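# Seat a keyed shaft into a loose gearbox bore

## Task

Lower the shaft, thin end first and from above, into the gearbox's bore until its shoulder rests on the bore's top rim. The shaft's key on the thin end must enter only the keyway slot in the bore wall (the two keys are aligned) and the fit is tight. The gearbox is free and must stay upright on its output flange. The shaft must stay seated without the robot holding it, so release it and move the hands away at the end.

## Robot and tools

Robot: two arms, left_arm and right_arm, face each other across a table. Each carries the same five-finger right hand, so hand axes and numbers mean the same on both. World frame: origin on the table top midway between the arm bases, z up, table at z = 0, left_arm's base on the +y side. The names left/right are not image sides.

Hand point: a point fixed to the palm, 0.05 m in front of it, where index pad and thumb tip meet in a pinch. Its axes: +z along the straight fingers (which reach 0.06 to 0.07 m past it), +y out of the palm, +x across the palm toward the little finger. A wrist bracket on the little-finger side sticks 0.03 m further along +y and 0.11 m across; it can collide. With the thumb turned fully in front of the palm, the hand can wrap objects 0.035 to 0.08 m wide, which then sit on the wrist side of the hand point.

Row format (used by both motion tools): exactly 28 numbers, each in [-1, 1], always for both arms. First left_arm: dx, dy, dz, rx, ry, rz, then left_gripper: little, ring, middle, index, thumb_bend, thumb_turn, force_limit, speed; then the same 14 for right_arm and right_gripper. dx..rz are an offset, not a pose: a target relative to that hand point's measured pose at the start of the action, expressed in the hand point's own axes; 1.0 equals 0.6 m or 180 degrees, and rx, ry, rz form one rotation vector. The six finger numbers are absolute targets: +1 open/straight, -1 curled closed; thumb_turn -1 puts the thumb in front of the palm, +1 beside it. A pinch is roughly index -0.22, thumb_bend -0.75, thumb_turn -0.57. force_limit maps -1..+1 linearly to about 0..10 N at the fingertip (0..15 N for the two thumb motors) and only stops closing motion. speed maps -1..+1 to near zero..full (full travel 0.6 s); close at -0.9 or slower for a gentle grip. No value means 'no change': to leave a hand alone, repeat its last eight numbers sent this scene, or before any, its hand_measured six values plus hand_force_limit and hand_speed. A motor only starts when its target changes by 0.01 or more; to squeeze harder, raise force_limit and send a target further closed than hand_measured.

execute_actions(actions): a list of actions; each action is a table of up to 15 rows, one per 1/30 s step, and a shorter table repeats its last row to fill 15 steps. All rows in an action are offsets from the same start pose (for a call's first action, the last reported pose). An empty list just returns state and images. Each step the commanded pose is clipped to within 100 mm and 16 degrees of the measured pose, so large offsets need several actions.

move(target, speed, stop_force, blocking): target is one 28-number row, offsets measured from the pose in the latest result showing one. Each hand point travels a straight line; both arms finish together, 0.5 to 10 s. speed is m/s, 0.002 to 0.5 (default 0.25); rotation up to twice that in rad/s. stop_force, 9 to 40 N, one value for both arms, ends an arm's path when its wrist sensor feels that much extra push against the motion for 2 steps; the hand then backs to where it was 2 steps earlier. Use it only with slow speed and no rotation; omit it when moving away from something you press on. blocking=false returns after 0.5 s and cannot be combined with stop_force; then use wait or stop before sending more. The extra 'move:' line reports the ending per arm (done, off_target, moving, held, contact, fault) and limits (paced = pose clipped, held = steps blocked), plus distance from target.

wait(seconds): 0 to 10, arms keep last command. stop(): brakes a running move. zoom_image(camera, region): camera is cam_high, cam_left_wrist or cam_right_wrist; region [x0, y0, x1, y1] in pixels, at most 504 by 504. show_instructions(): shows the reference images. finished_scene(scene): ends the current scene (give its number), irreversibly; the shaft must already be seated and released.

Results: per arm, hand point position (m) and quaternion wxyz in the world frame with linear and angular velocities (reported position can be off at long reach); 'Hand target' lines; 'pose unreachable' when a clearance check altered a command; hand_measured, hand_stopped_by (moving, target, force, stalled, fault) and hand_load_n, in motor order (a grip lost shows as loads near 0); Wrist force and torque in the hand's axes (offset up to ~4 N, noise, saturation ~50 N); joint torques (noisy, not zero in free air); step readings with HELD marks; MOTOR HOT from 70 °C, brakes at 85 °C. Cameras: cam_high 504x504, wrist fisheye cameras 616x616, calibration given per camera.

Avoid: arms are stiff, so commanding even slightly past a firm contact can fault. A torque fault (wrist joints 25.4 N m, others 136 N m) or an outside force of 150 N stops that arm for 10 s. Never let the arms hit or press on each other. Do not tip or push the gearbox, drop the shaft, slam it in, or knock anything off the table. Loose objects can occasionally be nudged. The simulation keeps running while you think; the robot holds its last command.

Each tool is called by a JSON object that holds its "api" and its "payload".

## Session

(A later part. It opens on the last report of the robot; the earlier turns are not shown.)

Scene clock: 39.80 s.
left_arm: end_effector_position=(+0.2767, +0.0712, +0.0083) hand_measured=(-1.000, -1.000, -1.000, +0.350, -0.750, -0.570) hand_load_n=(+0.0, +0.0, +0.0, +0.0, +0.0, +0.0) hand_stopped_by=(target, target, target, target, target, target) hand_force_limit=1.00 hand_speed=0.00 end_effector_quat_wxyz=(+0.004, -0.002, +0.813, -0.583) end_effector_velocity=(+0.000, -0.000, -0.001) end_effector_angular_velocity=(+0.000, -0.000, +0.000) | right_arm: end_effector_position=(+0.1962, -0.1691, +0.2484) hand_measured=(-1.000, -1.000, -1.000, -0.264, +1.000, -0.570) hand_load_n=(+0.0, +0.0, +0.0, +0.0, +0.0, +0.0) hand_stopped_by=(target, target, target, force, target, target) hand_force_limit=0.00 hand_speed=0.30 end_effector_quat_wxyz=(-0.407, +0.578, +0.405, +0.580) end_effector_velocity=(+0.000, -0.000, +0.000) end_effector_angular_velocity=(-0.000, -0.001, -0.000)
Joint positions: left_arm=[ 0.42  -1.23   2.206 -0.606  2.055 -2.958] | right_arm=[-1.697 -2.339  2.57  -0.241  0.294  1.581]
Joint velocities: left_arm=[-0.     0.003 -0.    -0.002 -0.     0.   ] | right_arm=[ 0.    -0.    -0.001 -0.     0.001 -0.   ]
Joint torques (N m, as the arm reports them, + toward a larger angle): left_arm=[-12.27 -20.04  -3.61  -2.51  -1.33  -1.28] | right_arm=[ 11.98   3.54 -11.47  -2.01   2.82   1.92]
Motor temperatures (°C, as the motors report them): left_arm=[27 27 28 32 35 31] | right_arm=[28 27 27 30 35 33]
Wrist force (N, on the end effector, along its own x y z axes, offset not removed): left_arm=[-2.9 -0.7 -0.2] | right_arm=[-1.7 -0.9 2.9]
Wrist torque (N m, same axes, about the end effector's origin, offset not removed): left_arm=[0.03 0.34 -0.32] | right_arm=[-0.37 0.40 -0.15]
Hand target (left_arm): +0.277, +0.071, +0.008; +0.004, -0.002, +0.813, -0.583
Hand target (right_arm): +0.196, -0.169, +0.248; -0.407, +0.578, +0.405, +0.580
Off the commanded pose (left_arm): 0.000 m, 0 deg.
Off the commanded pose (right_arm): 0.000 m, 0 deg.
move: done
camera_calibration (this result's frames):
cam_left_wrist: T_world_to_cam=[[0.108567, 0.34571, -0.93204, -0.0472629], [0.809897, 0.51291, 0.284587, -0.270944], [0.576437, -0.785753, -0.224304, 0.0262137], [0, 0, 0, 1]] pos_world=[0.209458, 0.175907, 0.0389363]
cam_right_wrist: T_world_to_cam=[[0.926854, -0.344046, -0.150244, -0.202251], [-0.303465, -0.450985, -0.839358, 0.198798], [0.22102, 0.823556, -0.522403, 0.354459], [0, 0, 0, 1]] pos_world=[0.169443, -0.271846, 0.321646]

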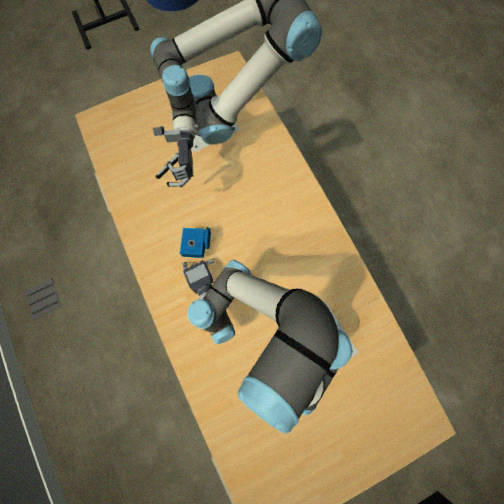

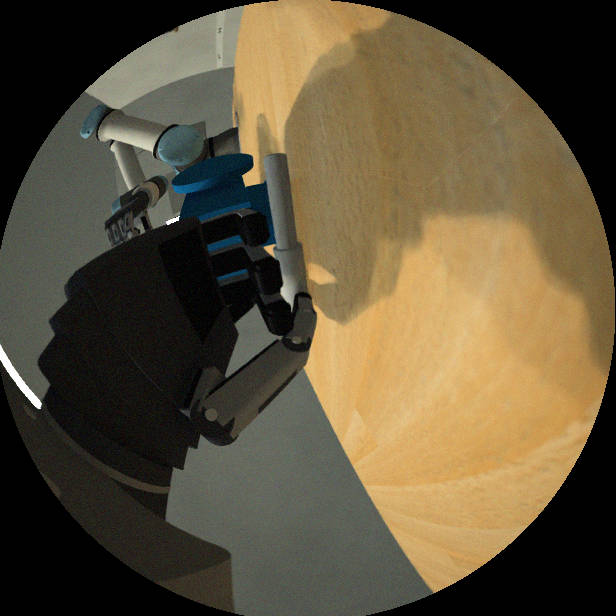

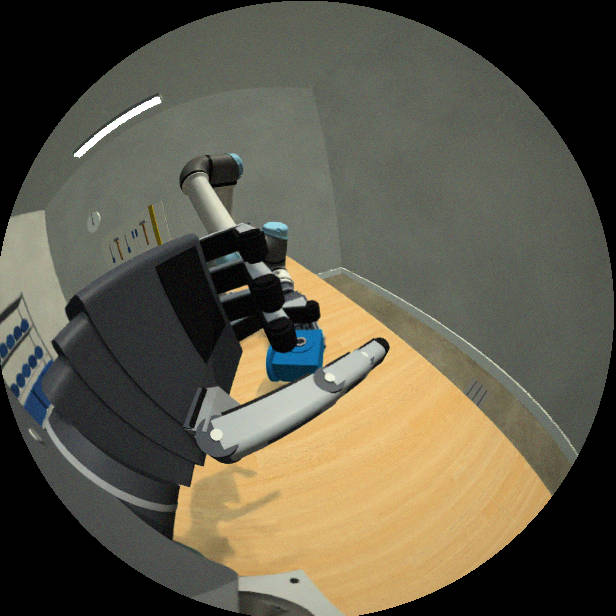

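No contact yet; a little lower, then close.

{"api": "move", "payload": {"target": [0,0.0055,0.002,0,0,0,-1,-1,-1,0.35,-0.75,-0.57,1,0,0,0,0,0,0,0,-1,-1,-1,-1,1,-0.57,0,0.3], "speed": 0.005, "stop_force": 10}}

{"api": "move", "payload": {"target": [0,0,0,0,0,0,-1,-1,-1,-0.5,-0.75,-0.57,1,-0.85,0,0,0,0,0,0,-1,-1,-1,-1,1,-0.57,0,0.3]}}

{"api": "move", "payload": {"target": [0,-0.016,-0.005,0,0,0,-1,-1,-1,-0.5,-0.75,-0.57,1,-0.85,0,0,0,0,0,0,-1,-1,-1,-1,1,-0.57,0,0.3], "speed": 0.01}}

Scene clock: 40.93 s.
left_arm: end_effector_position=(+0.2767, +0.0711, +0.0053) hand_measured=(-1.000, -1.000, -1.000, +0.350, -0.752, -0.570) hand_load_n=(+0.0, +0.0, +0.0, +0.0, -3.0, +0.0) hand_stopped_by=(target, target, target, target, target, target) hand_force_limit=1.00 hand_speed=0.00 end_effector_quat_wxyz=(+0.004, -0.002, +0.813, -0.583) end_effector_velocity=(+0.001, -0.000, +0.002) end_effector_angular_velocity=(-0.002, -0.000, +0.001) | right_arm: end_effector_position=(+0.1962, -0.1691, +0.2484) hand_measured=(-1.000, -1.000, -1.000, -0.264, +1.000, -0.570) hand_load_n=(+0.0, +0.0, +0.0, +0.0, +0.0, +0.0) hand_stopped_by=(target, target, target, force, target, target) hand_force_limit=0.00 hand_speed=0.30 end_effector_quat_wxyz=(-0.407, +0.578, +0.405, +0.580) end_effector_velocity=(+0.000, -0.000, +0.000) end_effector_angular_velocity=(-0.000, -0.001, -0.001)
Joint positions: left_arm=[ 0.42  -1.223  2.208 -0.615  2.055 -2.958] | right_arm=[-1.697 -2.339  2.57  -0.241  0.294  1.581]
Joint velocities: left_arm=[ 0.001 -0.003 -0.002  0.003  0.    -0.   ] | right_arm=[ 0.    -0.    -0.001 -0.     0.001  0.   ]
Joint torques (N m, as the arm reports them, + toward a larger angle): left_arm=[-13.73 -29.47 -12.81   2.65  -1.49  -1.53] | right_arm=[ 12.16   4.1  -12.1   -1.9    2.78   1.86]
Motor temperatures (°C, as the motors report them): left_arm=[27 27 28 32 35 31] | right_arm=[28 27 27 30 35 33]
Wrist force (N, on the end effector, along its own x y z axes, offset not removed): left_arm=[-2.5 -7.2 -3.7] | right_arm=[-3.6 -1.9 1.4]
Wrist torque (N m, same axes, about the end effector's origin, offset not removed): left_arm=[0.14 0.18 -0.22] | right_arm=[-0.44 0.70 0.00]
Hand target (left_arm): +0.277, +0.071, +0.005; +0.004, -0.002, +0.812, -0.583
Hand target (right_arm): +0.196, -0.169, +0.248; -0.407, +0.578, +0.405, +0.580
Off the commanded pose (left_arm): 0.000 m, 0 deg.
Off the commanded pose (right_arm): 0.000 m, 0 deg.
move: contact (left_arm)
camera_calibration (this result's frames):
cam_left_wrist: T_world_to_cam=[[0.108576, 0.345707, -0.93204, -0.0501117], [0.809892, 0.512915, 0.284594, -0.270054], [0.576443, -0.785751, -0.224295, 0.0254957], [0, 0, 0, 1]] pos_world=[0.209459, 0.175872, 0.0358683]
cam_right_wrist: T_world_to_cam=[[0.926854, -0.344046, -0.150244, -0.202251], [-0.303465, -0.450985, -0.839358, 0.198798], [0.22102, 0.823556, -0.522403, 0.354459], [0, 0, 0, 1]] pos_world=[0.169443, -0.271845, 0.321646]

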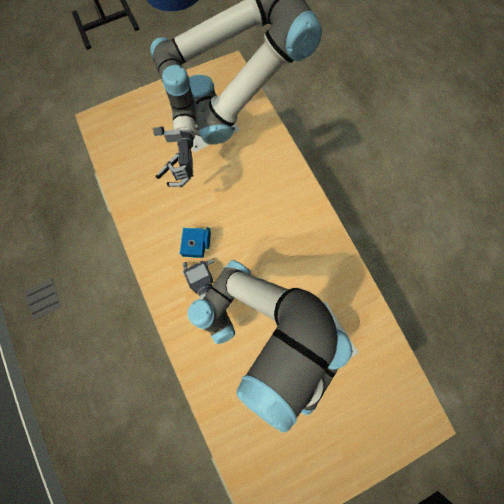

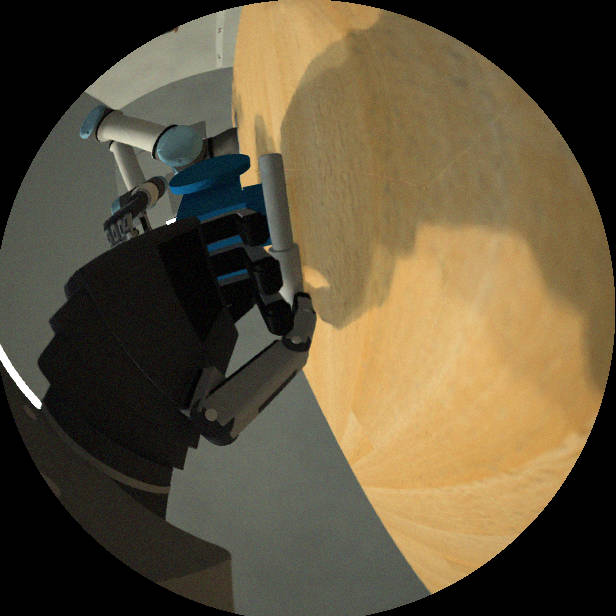

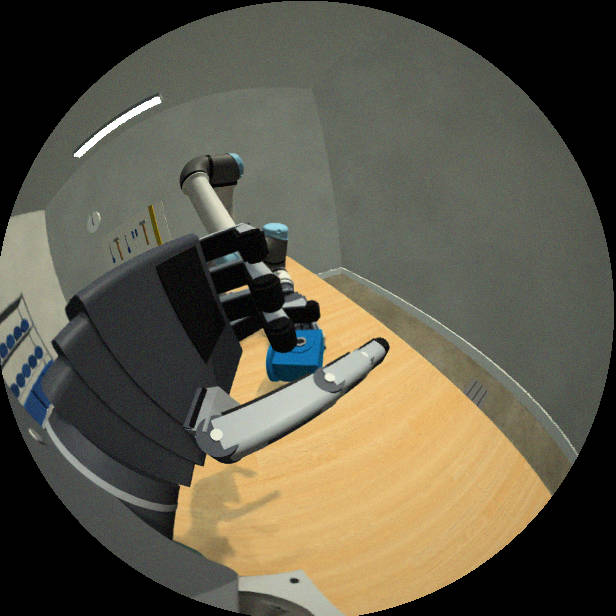

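Scene clock: 41.43 s.
left_arm: end_effector_position=(+0.2767, +0.0711, +0.0053) hand_measured=(-1.000, -1.000, -1.000, +0.326, -0.752, -0.570) hand_load_n=(+0.0, +0.0, +0.0, +10.5, -2.0, +0.0) hand_stopped_by=(target, target, target, force, target, target) hand_force_limit=1.00 hand_speed=-0.85 end_effector_quat_wxyz=(+0.004, -0.002, +0.812, -0.583) end_effector_velocity=(-0.000, +0.000, -0.000) end_effector_angular_velocity=(+0.001, -0.000, -0.000) | right_arm: end_effector_position=(+0.1962, -0.1691, +0.2484) hand_measured=(-1.000, -1.000, -1.000, -0.264, +1.000, -0.570) hand_load_n=(+0.0, +0.0, +0.0, +0.0, +0.0, +0.0) hand_stopped_by=(target, target, target, force, target, target) hand_force_limit=0.00 hand_speed=0.30 end_effector_quat_wxyz=(-0.407, +0.578, +0.405, +0.580) end_effector_velocity=(+0.000, -0.000, +0.000) end_effector_angular_velocity=(+0.000, +0.002, -0.001)
Joint positions: left_arm=[ 0.42  -1.223  2.208 -0.615  2.055 -2.958] | right_arm=[-1.697 -2.339  2.57  -0.241  0.294  1.581]
Joint velocities: left_arm=[-0.     0.001 -0.     0.001 -0.     0.001] | right_arm=[ 0.     0.    -0.001  0.002  0.002  0.   ]
Joint torques (N m, as the arm reports them, + toward a larger angle): left_arm=[ -8.56 -11.83 -13.39   0.9   -1.49  -1.57] | right_arm=[ 12.19   4.36 -11.8   -1.89   2.88   1.84]
Motor temperatures (°C, as the motors report them): left_arm=[27 27 28 32 35 31] | right_arm=[28 27 27 30 35 33]
Wrist force (N, on the end effector, along its own x y z axes, offset not removed): left_arm=[-0.4 -11.6 1.3] | right_arm=[-1.1 0.3 3.0]
Wrist torque (N m, same axes, about the end effector's origin, offset not removed): left_arm=[0.88 0.04 0.10] | right_arm=[-0.28 0.33 0.14]
Hand target (left_arm): +0.277, +0.071, +0.005; +0.004, -0.002, +0.813, -0.583
Hand target (right_arm): +0.196, -0.169, +0.248; -0.407, +0.578, +0.405, +0.580
Off the commanded pose (left_arm): 0.000 m, 0 deg.
Off the commanded pose (right_arm): 0.000 m, 0 deg.
move: done
camera_calibration (this result's frames):
cam_left_wrist: T_world_to_cam=[[0.108609, 0.345665, -0.932051, -0.0500876], [0.809902, 0.5129, 0.284592, -0.270046], [0.576423, -0.785779, -0.224249, 0.0255017], [0, 0, 0, 1]] pos_world=[0.209451, 0.175859, 0.0358876]
cam_right_wrist: T_world_to_cam=[[0.926854, -0.344046, -0.150244, -0.202251], [-0.303465, -0.450985, -0.839358, 0.198798], [0.22102, 0.823556, -0.522403, 0.354459], [0, 0, 0, 1]] pos_world=[0.169443, -0.271846, 0.321646]

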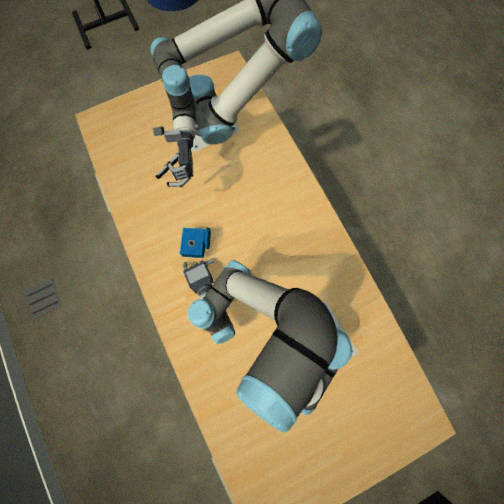

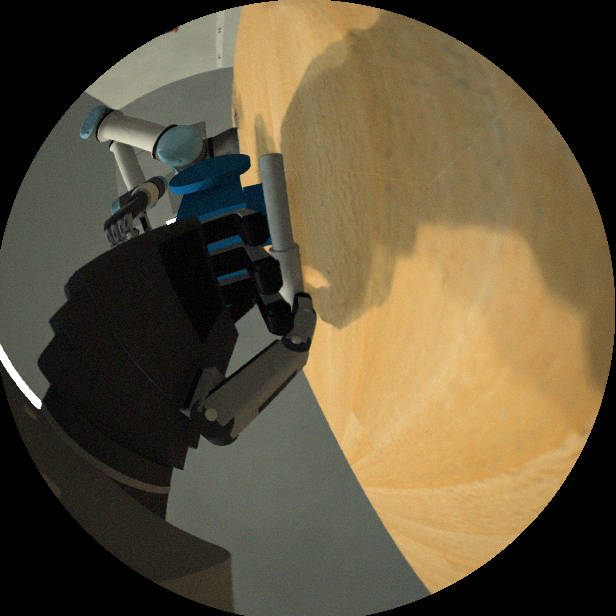

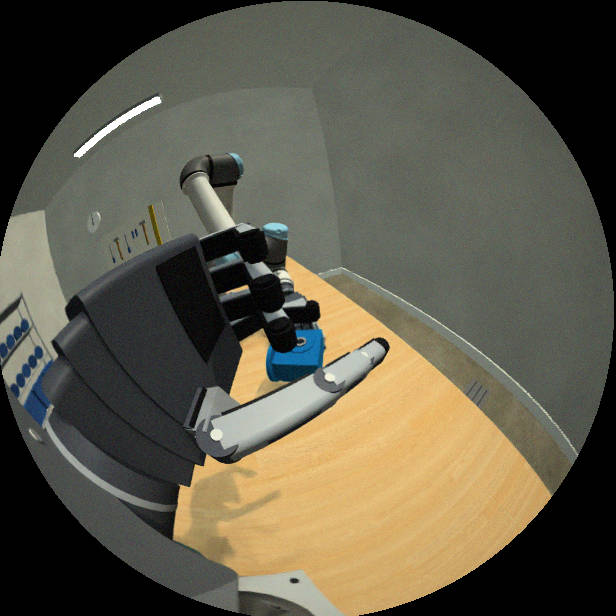

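Scene clock: 42.67 s.
left_arm: end_effector_position=(+0.2767, +0.0709, +0.0152) hand_measured=(-1.000, -1.000, -1.000, +0.324, -0.750, -0.570) hand_load_n=(+0.0, +0.0, +0.0, +0.0, +0.0, +0.0) hand_stopped_by=(target, target, target, force, target, target) hand_force_limit=1.00 hand_speed=-0.85 end_effector_quat_wxyz=(+0.004, -0.002, +0.812, -0.583) end_effector_velocity=(+0.001, -0.001, +0.003) end_effector_angular_velocity=(-0.004, -0.001, -0.000) | right_arm: end_effector_position=(+0.1962, -0.1691, +0.2484) hand_measured=(-1.000, -1.000, -1.000, -0.264, +1.000, -0.570) hand_load_n=(+0.0, +0.0, +0.0, +0.0, +0.0, +0.0) hand_stopped_by=(target, target, target, force, target, target) hand_force_limit=0.00 hand_speed=0.30 end_effector_quat_wxyz=(-0.407, +0.578, +0.405, +0.580) end_effector_velocity=(+0.000, -0.000, -0.000) end_effector_angular_velocity=(+0.000, +0.001, -0.002)
Joint positions: left_arm=[ 0.42  -1.247  2.202 -0.585  2.054 -2.958] | right_arm=[-1.697 -2.339  2.57  -0.241  0.294  1.581]
Joint velocities: left_arm=[ 0.    -0.004 -0.004  0.003  0.001 -0.001] | right_arm=[-0.     0.     0.001  0.001  0.001 -0.   ]
Joint torques (N m, as the arm reports them, + toward a larger angle): left_arm=[-12.23 -32.84 -22.07   1.61  -1.36  -1.36] | right_arm=[ 11.99   3.78 -11.93  -1.93   2.92   1.78]
Motor temperatures (°C, as the motors report them): left_arm=[27 27 28 32 35 31] | right_arm=[28 27 27 30 35 33]
Wrist force (N, on the end effector, along its own x y z axes, offset not removed): left_arm=[-2.0 1.0 3.2] | right_arm=[-1.3 1.1 -0.2]
Wrist torque (N m, same axes, about the end effector's origin, offset not removed): left_arm=[-0.02 -0.01 -0.08] | right_arm=[0.17 0.33 0.07]
Hand target (left_arm): +0.277, +0.071, +0.015; +0.004, -0.002, +0.812, -0.583
Hand target (right_arm): +0.196, -0.169, +0.248; -0.407, +0.578, +0.405, +0.580
Off the commanded pose (left_arm): 0.000 m, 0 deg.
Off the commanded pose (right_arm): 0.000 m, 0 deg.
move: done
camera_calibration (this result's frames):
cam_left_wrist: T_world_to_cam=[[0.108609, 0.345652, -0.932056, -0.040722], [0.8099, 0.512906, 0.284585, -0.272717], [0.576425, -0.785781, -0.224238, 0.0275669], [0, 0, 0, 1]] pos_world=[0.209406, 0.175615, 0.0458376]
cam_right_wrist: T_world_to_cam=[[0.926854, -0.344046, -0.150244, -0.202251], [-0.303465, -0.450985, -0.839358, 0.198798], [0.22102, 0.823556, -0.522403, 0.354459], [0, 0, 0, 1]] pos_world=[0.169443, -0.271846, 0.321646]

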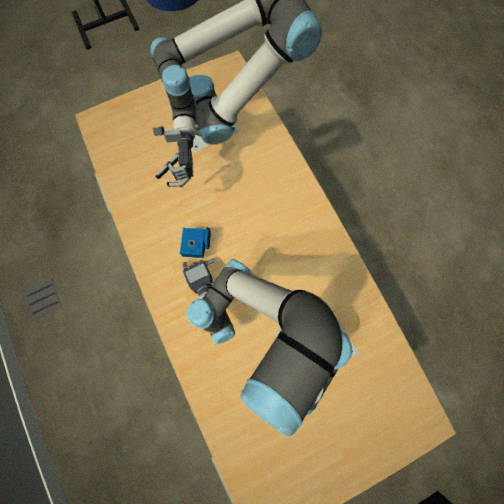

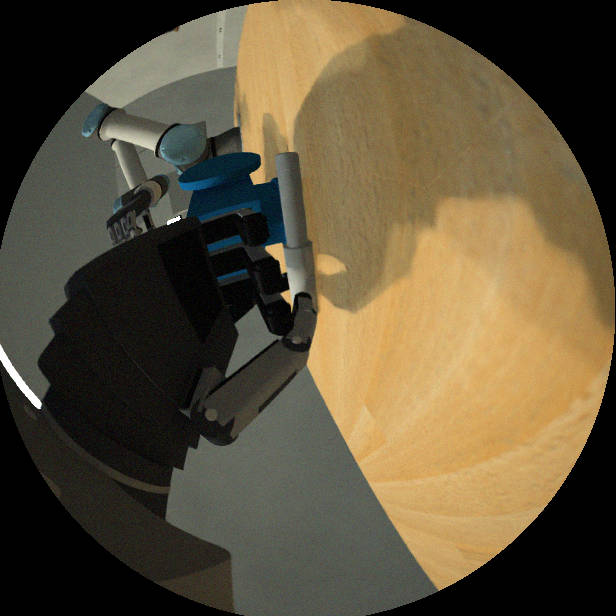

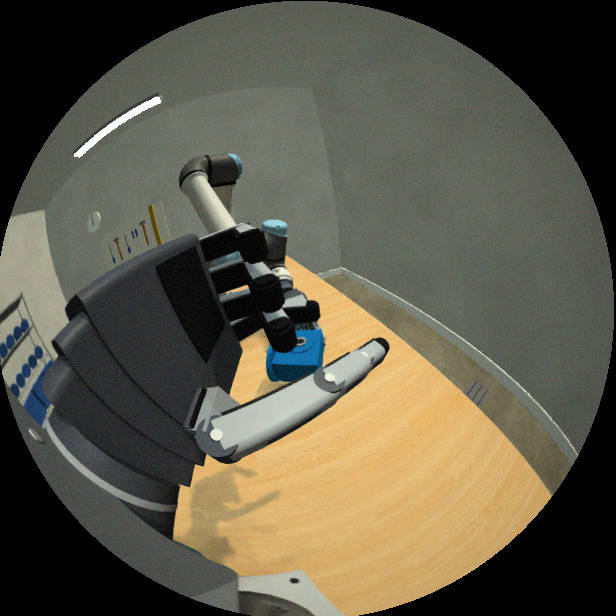

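{"api": "move", "payload": {"target": [0,0.011,0.0035,0.028,0,0,-1,-1,-1,0.32,-0.75,-0.57,1,-0.85,0,0,0,0,0,0,-1,-1,-1,-1,1,-0.57,0,0.3], "speed": 0.02}}

{"api": "move", "payload": {"target": [0,0,0,0,0,0,-1,-1,-1,-0.55,-0.75,-0.57,1,-0.85,0,0,0,0,0,0,-1,-1,-1,-1,1,-0.57,0,0.3]}}

Scene clock: 45.27 s.
left_arm: end_effector_position=(+0.2767, +0.0710, +0.0084) hand_measured=(-1.000, -1.000, -1.000, +0.320, -0.750, -0.570) hand_load_n=(+0.0, +0.0, +0.0, +0.0, +0.0, +0.0) hand_stopped_by=(target, target, target, target, target, target) hand_force_limit=1.00 hand_speed=-0.85 end_effector_quat_wxyz=(+0.004, -0.002, +0.786, -0.618) end_effector_velocity=(-0.001, +0.001, -0.002) end_effector_angular_velocity=(-0.003, +0.003, -0.000) | right_arm: end_effector_position=(+0.1962, -0.1691, +0.2484) hand_measured=(-1.000, -1.000, -1.000, -0.264, +1.000, -0.570) hand_load_n=(+0.0, +0.0, +0.0, +0.0, +0.0, +0.0) hand_stopped_by=(target, target, target, force, target, target) hand_force_limit=0.00 hand_speed=0.30 end_effector_quat_wxyz=(-0.407, +0.578, +0.405, +0.580) end_effector_velocity=(+0.000, +0.000, +0.000) end_effector_angular_velocity=(-0.000, -0.000, +0.000)
Joint positions: left_arm=[ 0.438 -1.215  2.258 -0.769  2.086 -2.999] | right_arm=[-1.697 -2.339  2.57  -0.241  0.294  1.581]
Joint velocities: left_arm=[ 0.001  0.004  0.005 -0.012  0.002 -0.004] | right_arm=[-0.     0.     0.    -0.001 -0.001  0.   ]
Joint torques (N m, as the arm reports them, + toward a larger angle): left_arm=[ 13.61 -19.08  -2.65  -2.67   1.9   -1.32] | right_arm=[ 11.84   3.81 -12.05  -1.97   2.81   1.79]
Motor temperatures (°C, as the motors report them): left_arm=[27 27 28 32 35 31] | right_arm=[28 27 27 30 35 33]
Wrist force (N, on the end effector, along its own x y z axes, offset not removed): left_arm=[-2.9 -0.8 2.1] | right_arm=[3.4 -1.4 1.5]
Wrist torque (N m, same axes, about the end effector's origin, offset not removed): left_arm=[-0.05 0.51 -0.13] | right_arm=[-0.54 -0.30 0.65]
Hand target (left_arm): +0.277, +0.071, +0.008; +0.004, -0.002, +0.786, -0.618
Hand target (right_arm): +0.196, -0.169, +0.248; -0.407, +0.578, +0.405, +0.580
Off the commanded pose (left_arm): 0.000 m, 0 deg.
Off the commanded pose (right_arm): 0.000 m, 0 deg.
move: done
camera_calibration (this result's frames):
cam_left_wrist: T_world_to_cam=[[0.109398, 0.262824, -0.958622, -0.0412778], [0.809977, 0.535447, 0.239238, -0.272106], [0.576168, -0.802633, -0.154304, 0.0268231], [0, 0, 0, 1]] pos_world=[0.20946, 0.178076, 0.029667]
cam_right_wrist: T_world_to_cam=[[0.926854, -0.344046, -0.150244, -0.202251], [-0.303465, -0.450985, -0.839358, 0.198798], [0.22102, 0.823557, -0.522403, 0.354459], [0, 0, 0, 1]] pos_world=[0.169443, -0.271845, 0.321646]

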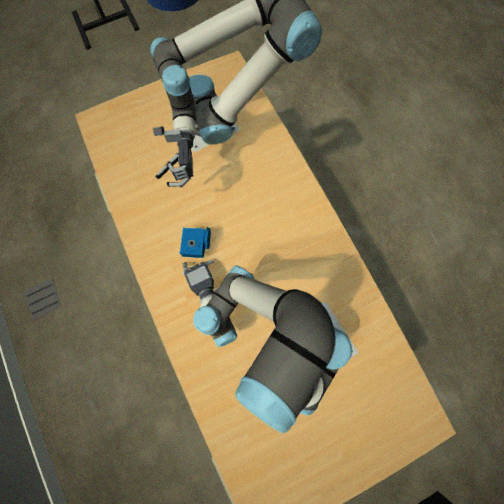

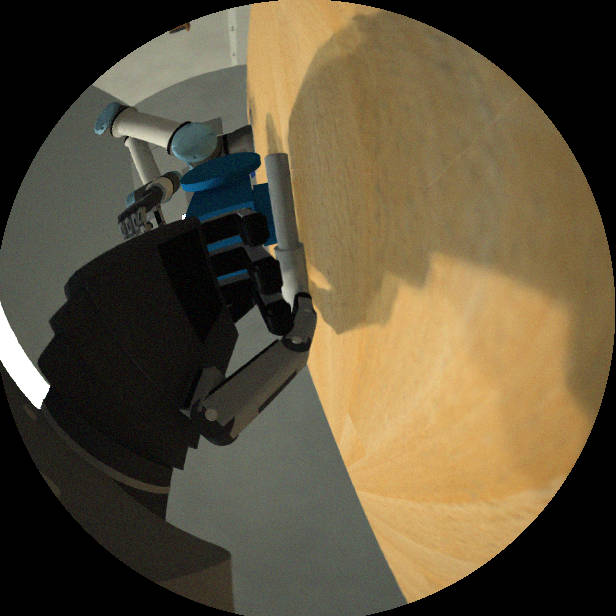

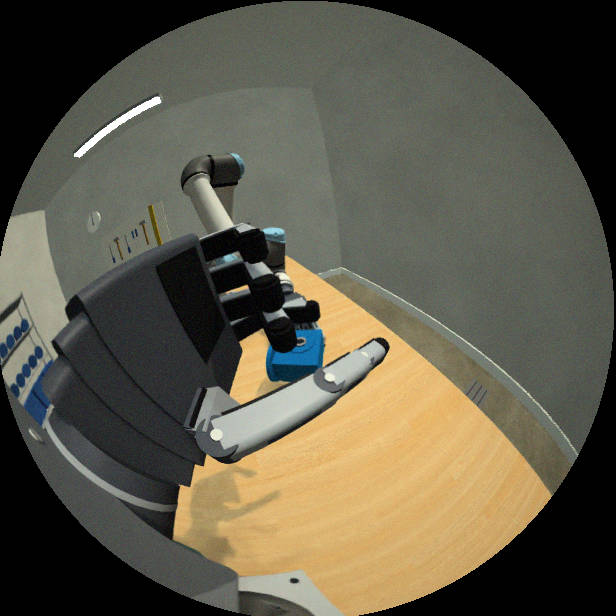

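Scene clock: 46.40 s.
left_arm: end_effector_position=(+0.2767, +0.0710, +0.0085) hand_measured=(-1.000, -1.000, -1.000, +0.108, -0.750, -0.570) hand_load_n=(+0.0, +0.0, +0.0, +10.0, +0.0, +0.0) hand_stopped_by=(target, target, target, force, target, target) hand_force_limit=1.00 hand_speed=-0.85 end_effector_quat_wxyz=(+0.004, -0.002, +0.786, -0.618) end_effector_velocity=(+0.000, -0.001, +0.001) end_effector_angular_velocity=(-0.002, -0.002, -0.001) | right_arm: end_effector_position=(+0.1962, -0.1691, +0.2484) hand_measured=(-1.000, -1.000, -1.000, -0.264, +1.000, -0.570) hand_load_n=(+0.0, +0.0, +0.0, +0.0, +0.0, +0.0) hand_stopped_by=(target, target, target, force, target, target) hand_force_limit=0.00 hand_speed=0.30 end_effector_quat_wxyz=(-0.407, +0.578, +0.405, +0.580) end_effector_velocity=(+0.000, -0.000, +0.000) end_effector_angular_velocity=(-0.000, +0.000, -0.002)
Joint positions: left_arm=[ 0.438 -1.215  2.258 -0.769  2.086 -2.999] | right_arm=[-1.697 -2.339  2.57  -0.241  0.294  1.581]
Joint velocities: left_arm=[-0.001  0.001 -0.002 -0.002 -0.     0.001] | right_arm=[-0.001  0.    -0.     0.001  0.001 -0.   ]
Joint torques (N m, as the arm reports them, + toward a larger angle): left_arm=[  3.63 -21.67  -6.49   1.39  -2.     1.19] | right_arm=[ 12.05   3.68 -11.49  -2.     2.77   1.87]
Motor temperatures (°C, as the motors report them): left_arm=[27 27 28 32 35 31] | right_arm=[28 27 27 30 35 33]
Wrist force (N, on the end effector, along its own x y z axes, offset not removed): left_arm=[-3.0 -13.4 2.8] | right_arm=[1.6 0.7 2.1]
Wrist torque (N m, same axes, about the end effector's origin, offset not removed): left_arm=[0.28 0.48 -0.19] | right_arm=[-0.08 -0.17 0.30]
Hand target (left_arm): +0.277, +0.071, +0.008; +0.004, -0.002, +0.786, -0.618
Hand target (right_arm): +0.196, -0.169, +0.248; -0.407, +0.578, +0.405, +0.580
Off the commanded pose (left_arm): 0.000 m, 0 deg.
Off the commanded pose (right_arm): 0.000 m, 0 deg.
move: done
camera_calibration (this result's frames):
cam_left_wrist: T_world_to_cam=[[0.109492, 0.262695, -0.958646, -0.0412201], [0.809945, 0.53549, 0.239247, -0.272129], [0.576194, -0.802647, -0.154136, 0.026766], [0, 0, 0, 1]] pos_world=[0.2095, 0.178034, 0.029716]
cam_right_wrist: T_world_to_cam=[[0.926854, -0.344046, -0.150244, -0.202251], [-0.303465, -0.450985, -0.839358, 0.198798], [0.22102, 0.823557, -0.522403, 0.354459], [0, 0, 0, 1]] pos_world=[0.169443, -0.271845, 0.321646]

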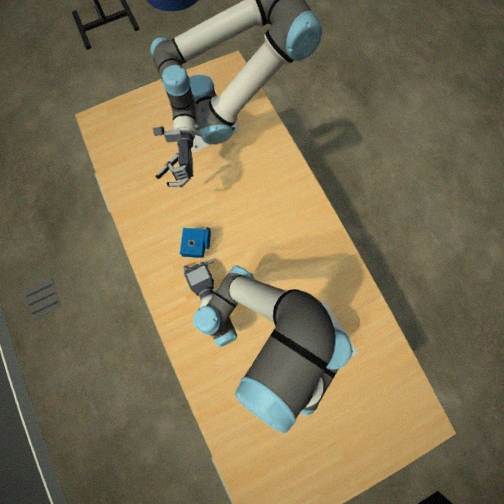

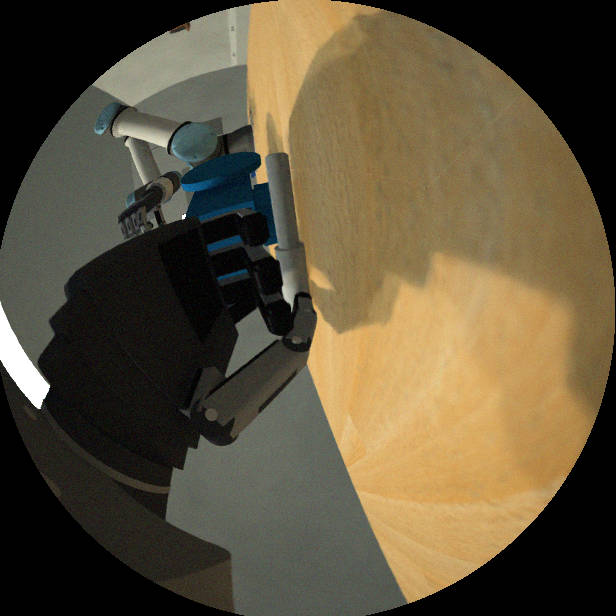

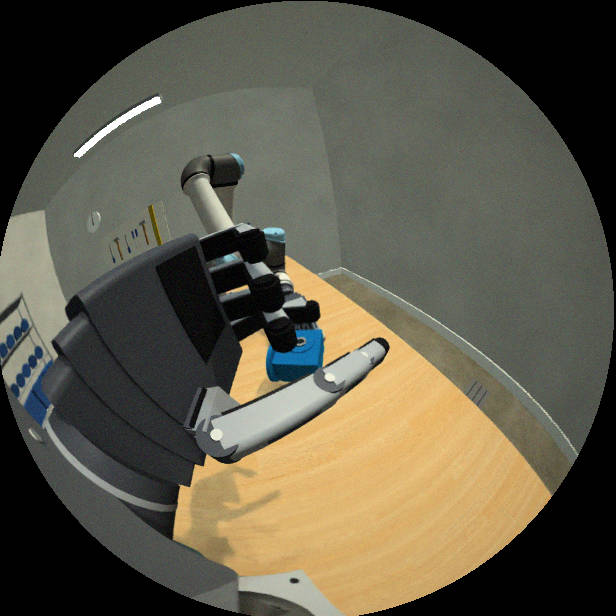

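{"api": "move", "payload": {"target": [0,0,0,0.018,0,0,-1,-1,-1,-0.55,-0.75,-0.57,1,-0.85,0,0,0,0,0,0,-1,-1,-1,-1,1,-0.57,0,0.3], "speed": 0.03}}

{"api": "move", "payload": {"target": [0,0,0,0,0,0,-1,-1,-1,-0.5,-0.75,-0.57,1,-0.85,0,0,0,0,0,0,-1,-1,-1,-1,1,-0.57,0,0.3]}}

Scene clock: 47.73 s.
left_arm: end_effector_position=(+0.2767, +0.0710, +0.0085) hand_measured=(-1.000, -1.000, -1.000, +0.106, -0.750, -0.570) hand_load_n=(+0.0, +0.0, +0.0, +1.5, +0.0, +0.0) hand_stopped_by=(target, target, target, force, target, target) hand_force_limit=1.00 hand_speed=-0.85 end_effector_quat_wxyz=(+0.004, -0.001, +0.769, -0.640) end_effector_velocity=(-0.000, -0.001, -0.000) end_effector_angular_velocity=(-0.008, -0.001, -0.002) | right_arm: end_effector_position=(+0.1962, -0.1691, +0.2484) hand_measured=(-1.000, -1.000, -1.000, -0.264, +1.000, -0.570) hand_load_n=(+0.0, +0.0, +0.0, +0.0, +0.0, +0.0) hand_stopped_by=(target, target, target, force, target, target) hand_force_limit=0.00 hand_speed=0.30 end_effector_quat_wxyz=(-0.407, +0.578, +0.405, +0.580) end_effector_velocity=(+0.000, -0.000, -0.000) end_effector_angular_velocity=(+0.000, +0.001, -0.001)
Joint positions: left_arm=[ 0.448 -1.199  2.29  -0.879  2.103 -3.028] | right_arm=[-1.697 -2.339  2.57  -0.241  0.294  1.581]
Joint velocities: left_arm=[ 0.     0.004  0.004 -0.016  0.003 -0.003] | right_arm=[-0.     0.     0.     0.001  0.     0.   ]
Joint torques (N m, as the arm reports them, + toward a larger angle): left_arm=[ 13.97 -20.52  -1.84  -2.71   1.67  -1.25] | right_arm=[ 11.97   4.16 -11.33  -1.92   2.82   1.88]
Motor temperatures (°C, as the motors report them): left_arm=[27 27 28 32 35 31] | right_arm=[28 27 27 30 35 33]
Wrist force (N, on the end effector, along its own x y z axes, offset not removed): left_arm=[-3.4 1.0 1.8] | right_arm=[0.0 -0.8 -0.3]
Wrist torque (N m, same axes, about the end effector's origin, offset not removed): left_arm=[0.38 0.57 -0.22] | right_arm=[-0.15 0.31 0.12]
Hand target (left_arm): +0.277, +0.071, +0.008; +0.004, -0.001, +0.768, -0.640
Hand target (right_arm): +0.196, -0.169, +0.248; -0.407, +0.578, +0.405, +0.580
Off the commanded pose (left_arm): 0.000 m, 0 deg.
Off the commanded pose (right_arm): 0.000 m, 0 deg.
move: done
camera_calibration (this result's frames):
cam_left_wrist: T_world_to_cam=[[0.109985, 0.2087, -0.971775, -0.0373887], [0.810026, 0.547763, 0.209317, -0.272779], [0.575987, -0.810185, -0.108806, 0.0269977], [0, 0, 0, 1]] pos_world=[0.20952, 0.179094, 0.0237014]
cam_right_wrist: T_world_to_cam=[[0.926854, -0.344046, -0.150244, -0.202251], [-0.303465, -0.450985, -0.839358, 0.198798], [0.22102, 0.823557, -0.522403, 0.354459], [0, 0, 0, 1]] pos_world=[0.169443, -0.271845, 0.321646]

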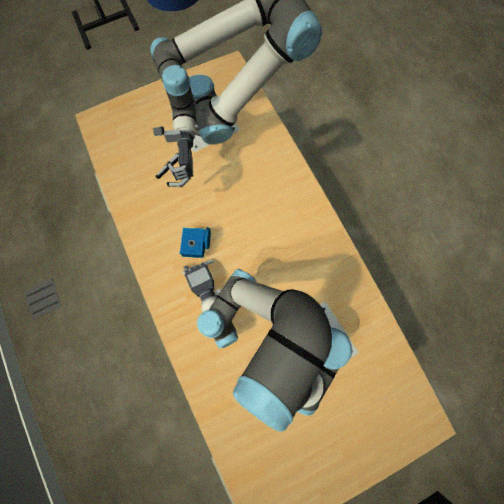

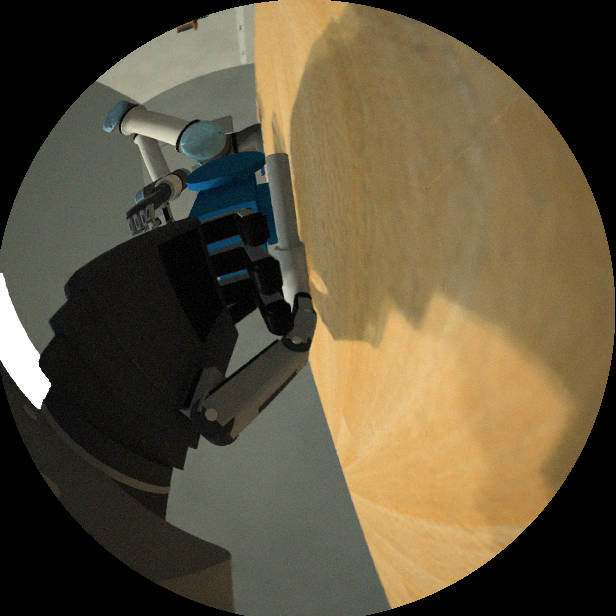

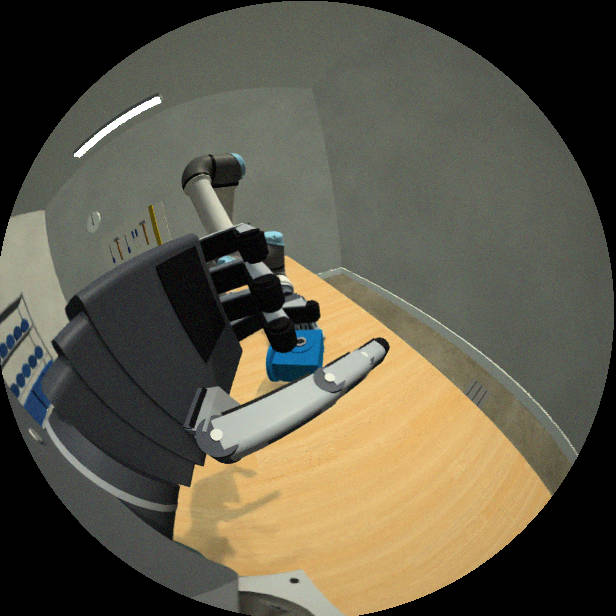

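Scene clock: 48.23 s.
left_arm: end_effector_position=(+0.2767, +0.0710, +0.0085) hand_measured=(-1.000, -1.000, -1.000, +0.082, -0.750, -0.570) hand_load_n=(+0.0, +0.0, +0.0, +11.0, +0.5, -1.0) hand_stopped_by=(target, target, target, force, target, target) hand_force_limit=1.00 hand_speed=-0.85 end_effector_quat_wxyz=(+0.004, -0.001, +0.769, -0.640) end_effector_velocity=(+0.001, -0.000, +0.001) end_effector_angular_velocity=(-0.001, -0.001, +0.001) | right_arm: end_effector_position=(+0.1962, -0.1691, +0.2484) hand_measured=(-1.000, -1.000, -1.000, -0.264, +1.000, -0.570) hand_load_n=(+0.0, +0.0, +0.0, +0.0, +0.0, +0.0) hand_stopped_by=(target, target, target, force, target, target) hand_force_limit=0.00 hand_speed=0.30 end_effector_quat_wxyz=(-0.407, +0.578, +0.405, +0.580) end_effector_velocity=(-0.000, +0.000, -0.000) end_effector_angular_velocity=(+0.000, -0.000, +0.000)
Joint positions: left_arm=[ 0.448 -1.199  2.29  -0.879  2.103 -3.028] | right_arm=[-1.697 -2.339  2.57  -0.241  0.294  1.581]
Joint velocities: left_arm=[ 0.001 -0.002 -0.001  0.001 -0.    -0.   ] | right_arm=[ 0.     0.     0.    -0.001  0.     0.   ]
Joint torques (N m, as the arm reports them, + toward a larger angle): left_arm=[  8.21 -30.93 -17.22   2.42  -1.15   1.77] | right_arm=[ 12.24   3.97 -11.68  -1.96   2.85   1.84]
Motor temperatures (°C, as the motors report them): left_arm=[27 27 28 32 35 31] | right_arm=[28 27 27 30 35 33]
Wrist force (N, on the end effector, along its own x y z axes, offset not removed): left_arm=[-5.4 -3.3 4.4] | right_arm=[-0.8 -3.2 1.1]
Wrist torque (N m, same axes, about the end effector's origin, offset not removed): left_arm=[0.08 0.70 -0.24] | right_arm=[-0.59 0.36 0.03]
Hand target (left_arm): +0.277, +0.071, +0.008; +0.004, -0.001, +0.769, -0.640
Hand target (right_arm): +0.196, -0.169, +0.248; -0.407, +0.578, +0.405, +0.580
Off the commanded pose (left_arm): 0.000 m, 0 deg.
Off the commanded pose (right_arm): 0.000 m, 0 deg.
move: done
camera_calibration (this result's frames):
cam_left_wrist: T_world_to_cam=[[0.109932, 0.208739, -0.971773, -0.0374047], [0.810049, 0.547739, 0.209292, -0.272785], [0.575965, -0.810191, -0.108875, 0.0270319], [0, 0, 0, 1]] pos_world=[0.209512, 0.179124, 0.0236861]
cam_right_wrist: T_world_to_cam=[[0.926854, -0.344046, -0.150244, -0.202251], [-0.303465, -0.450985, -0.839358, 0.198798], [0.22102, 0.823557, -0.522403, 0.354459], [0, 0, 0, 1]] pos_world=[0.169443, -0.271845, 0.321646]

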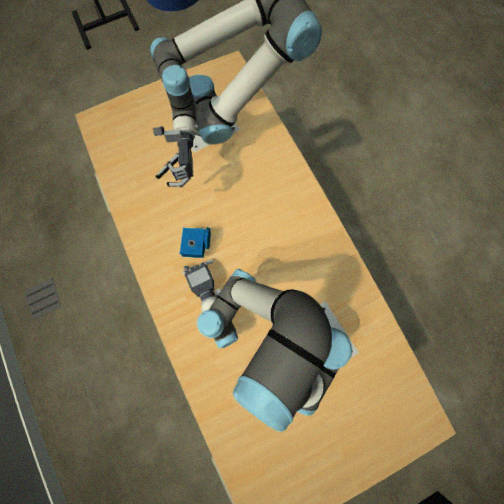

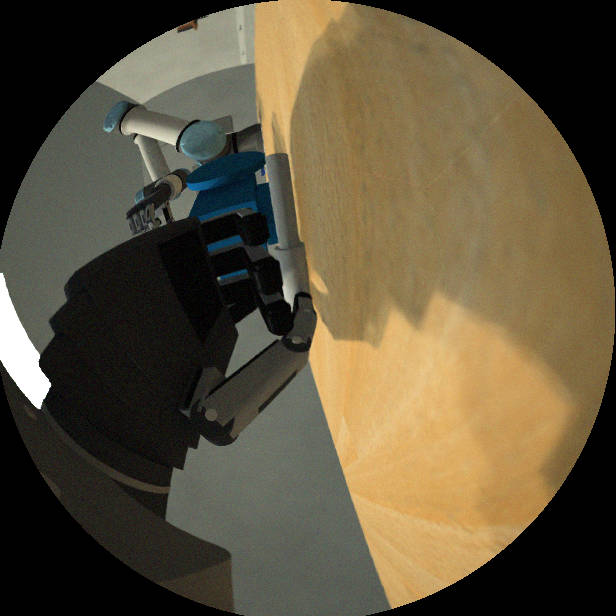

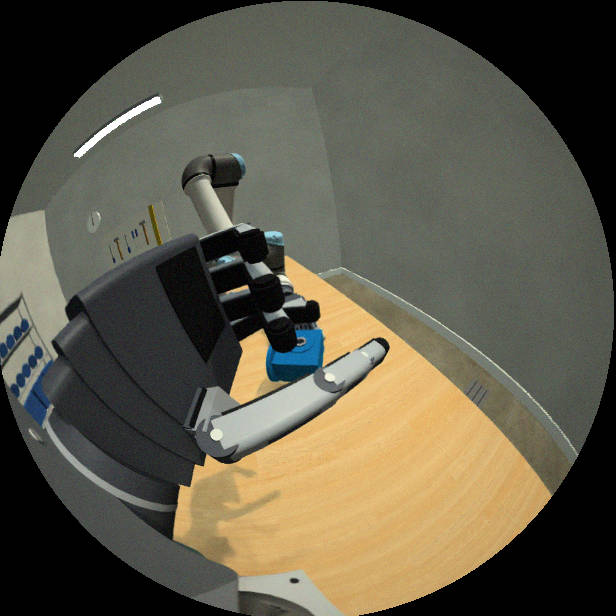

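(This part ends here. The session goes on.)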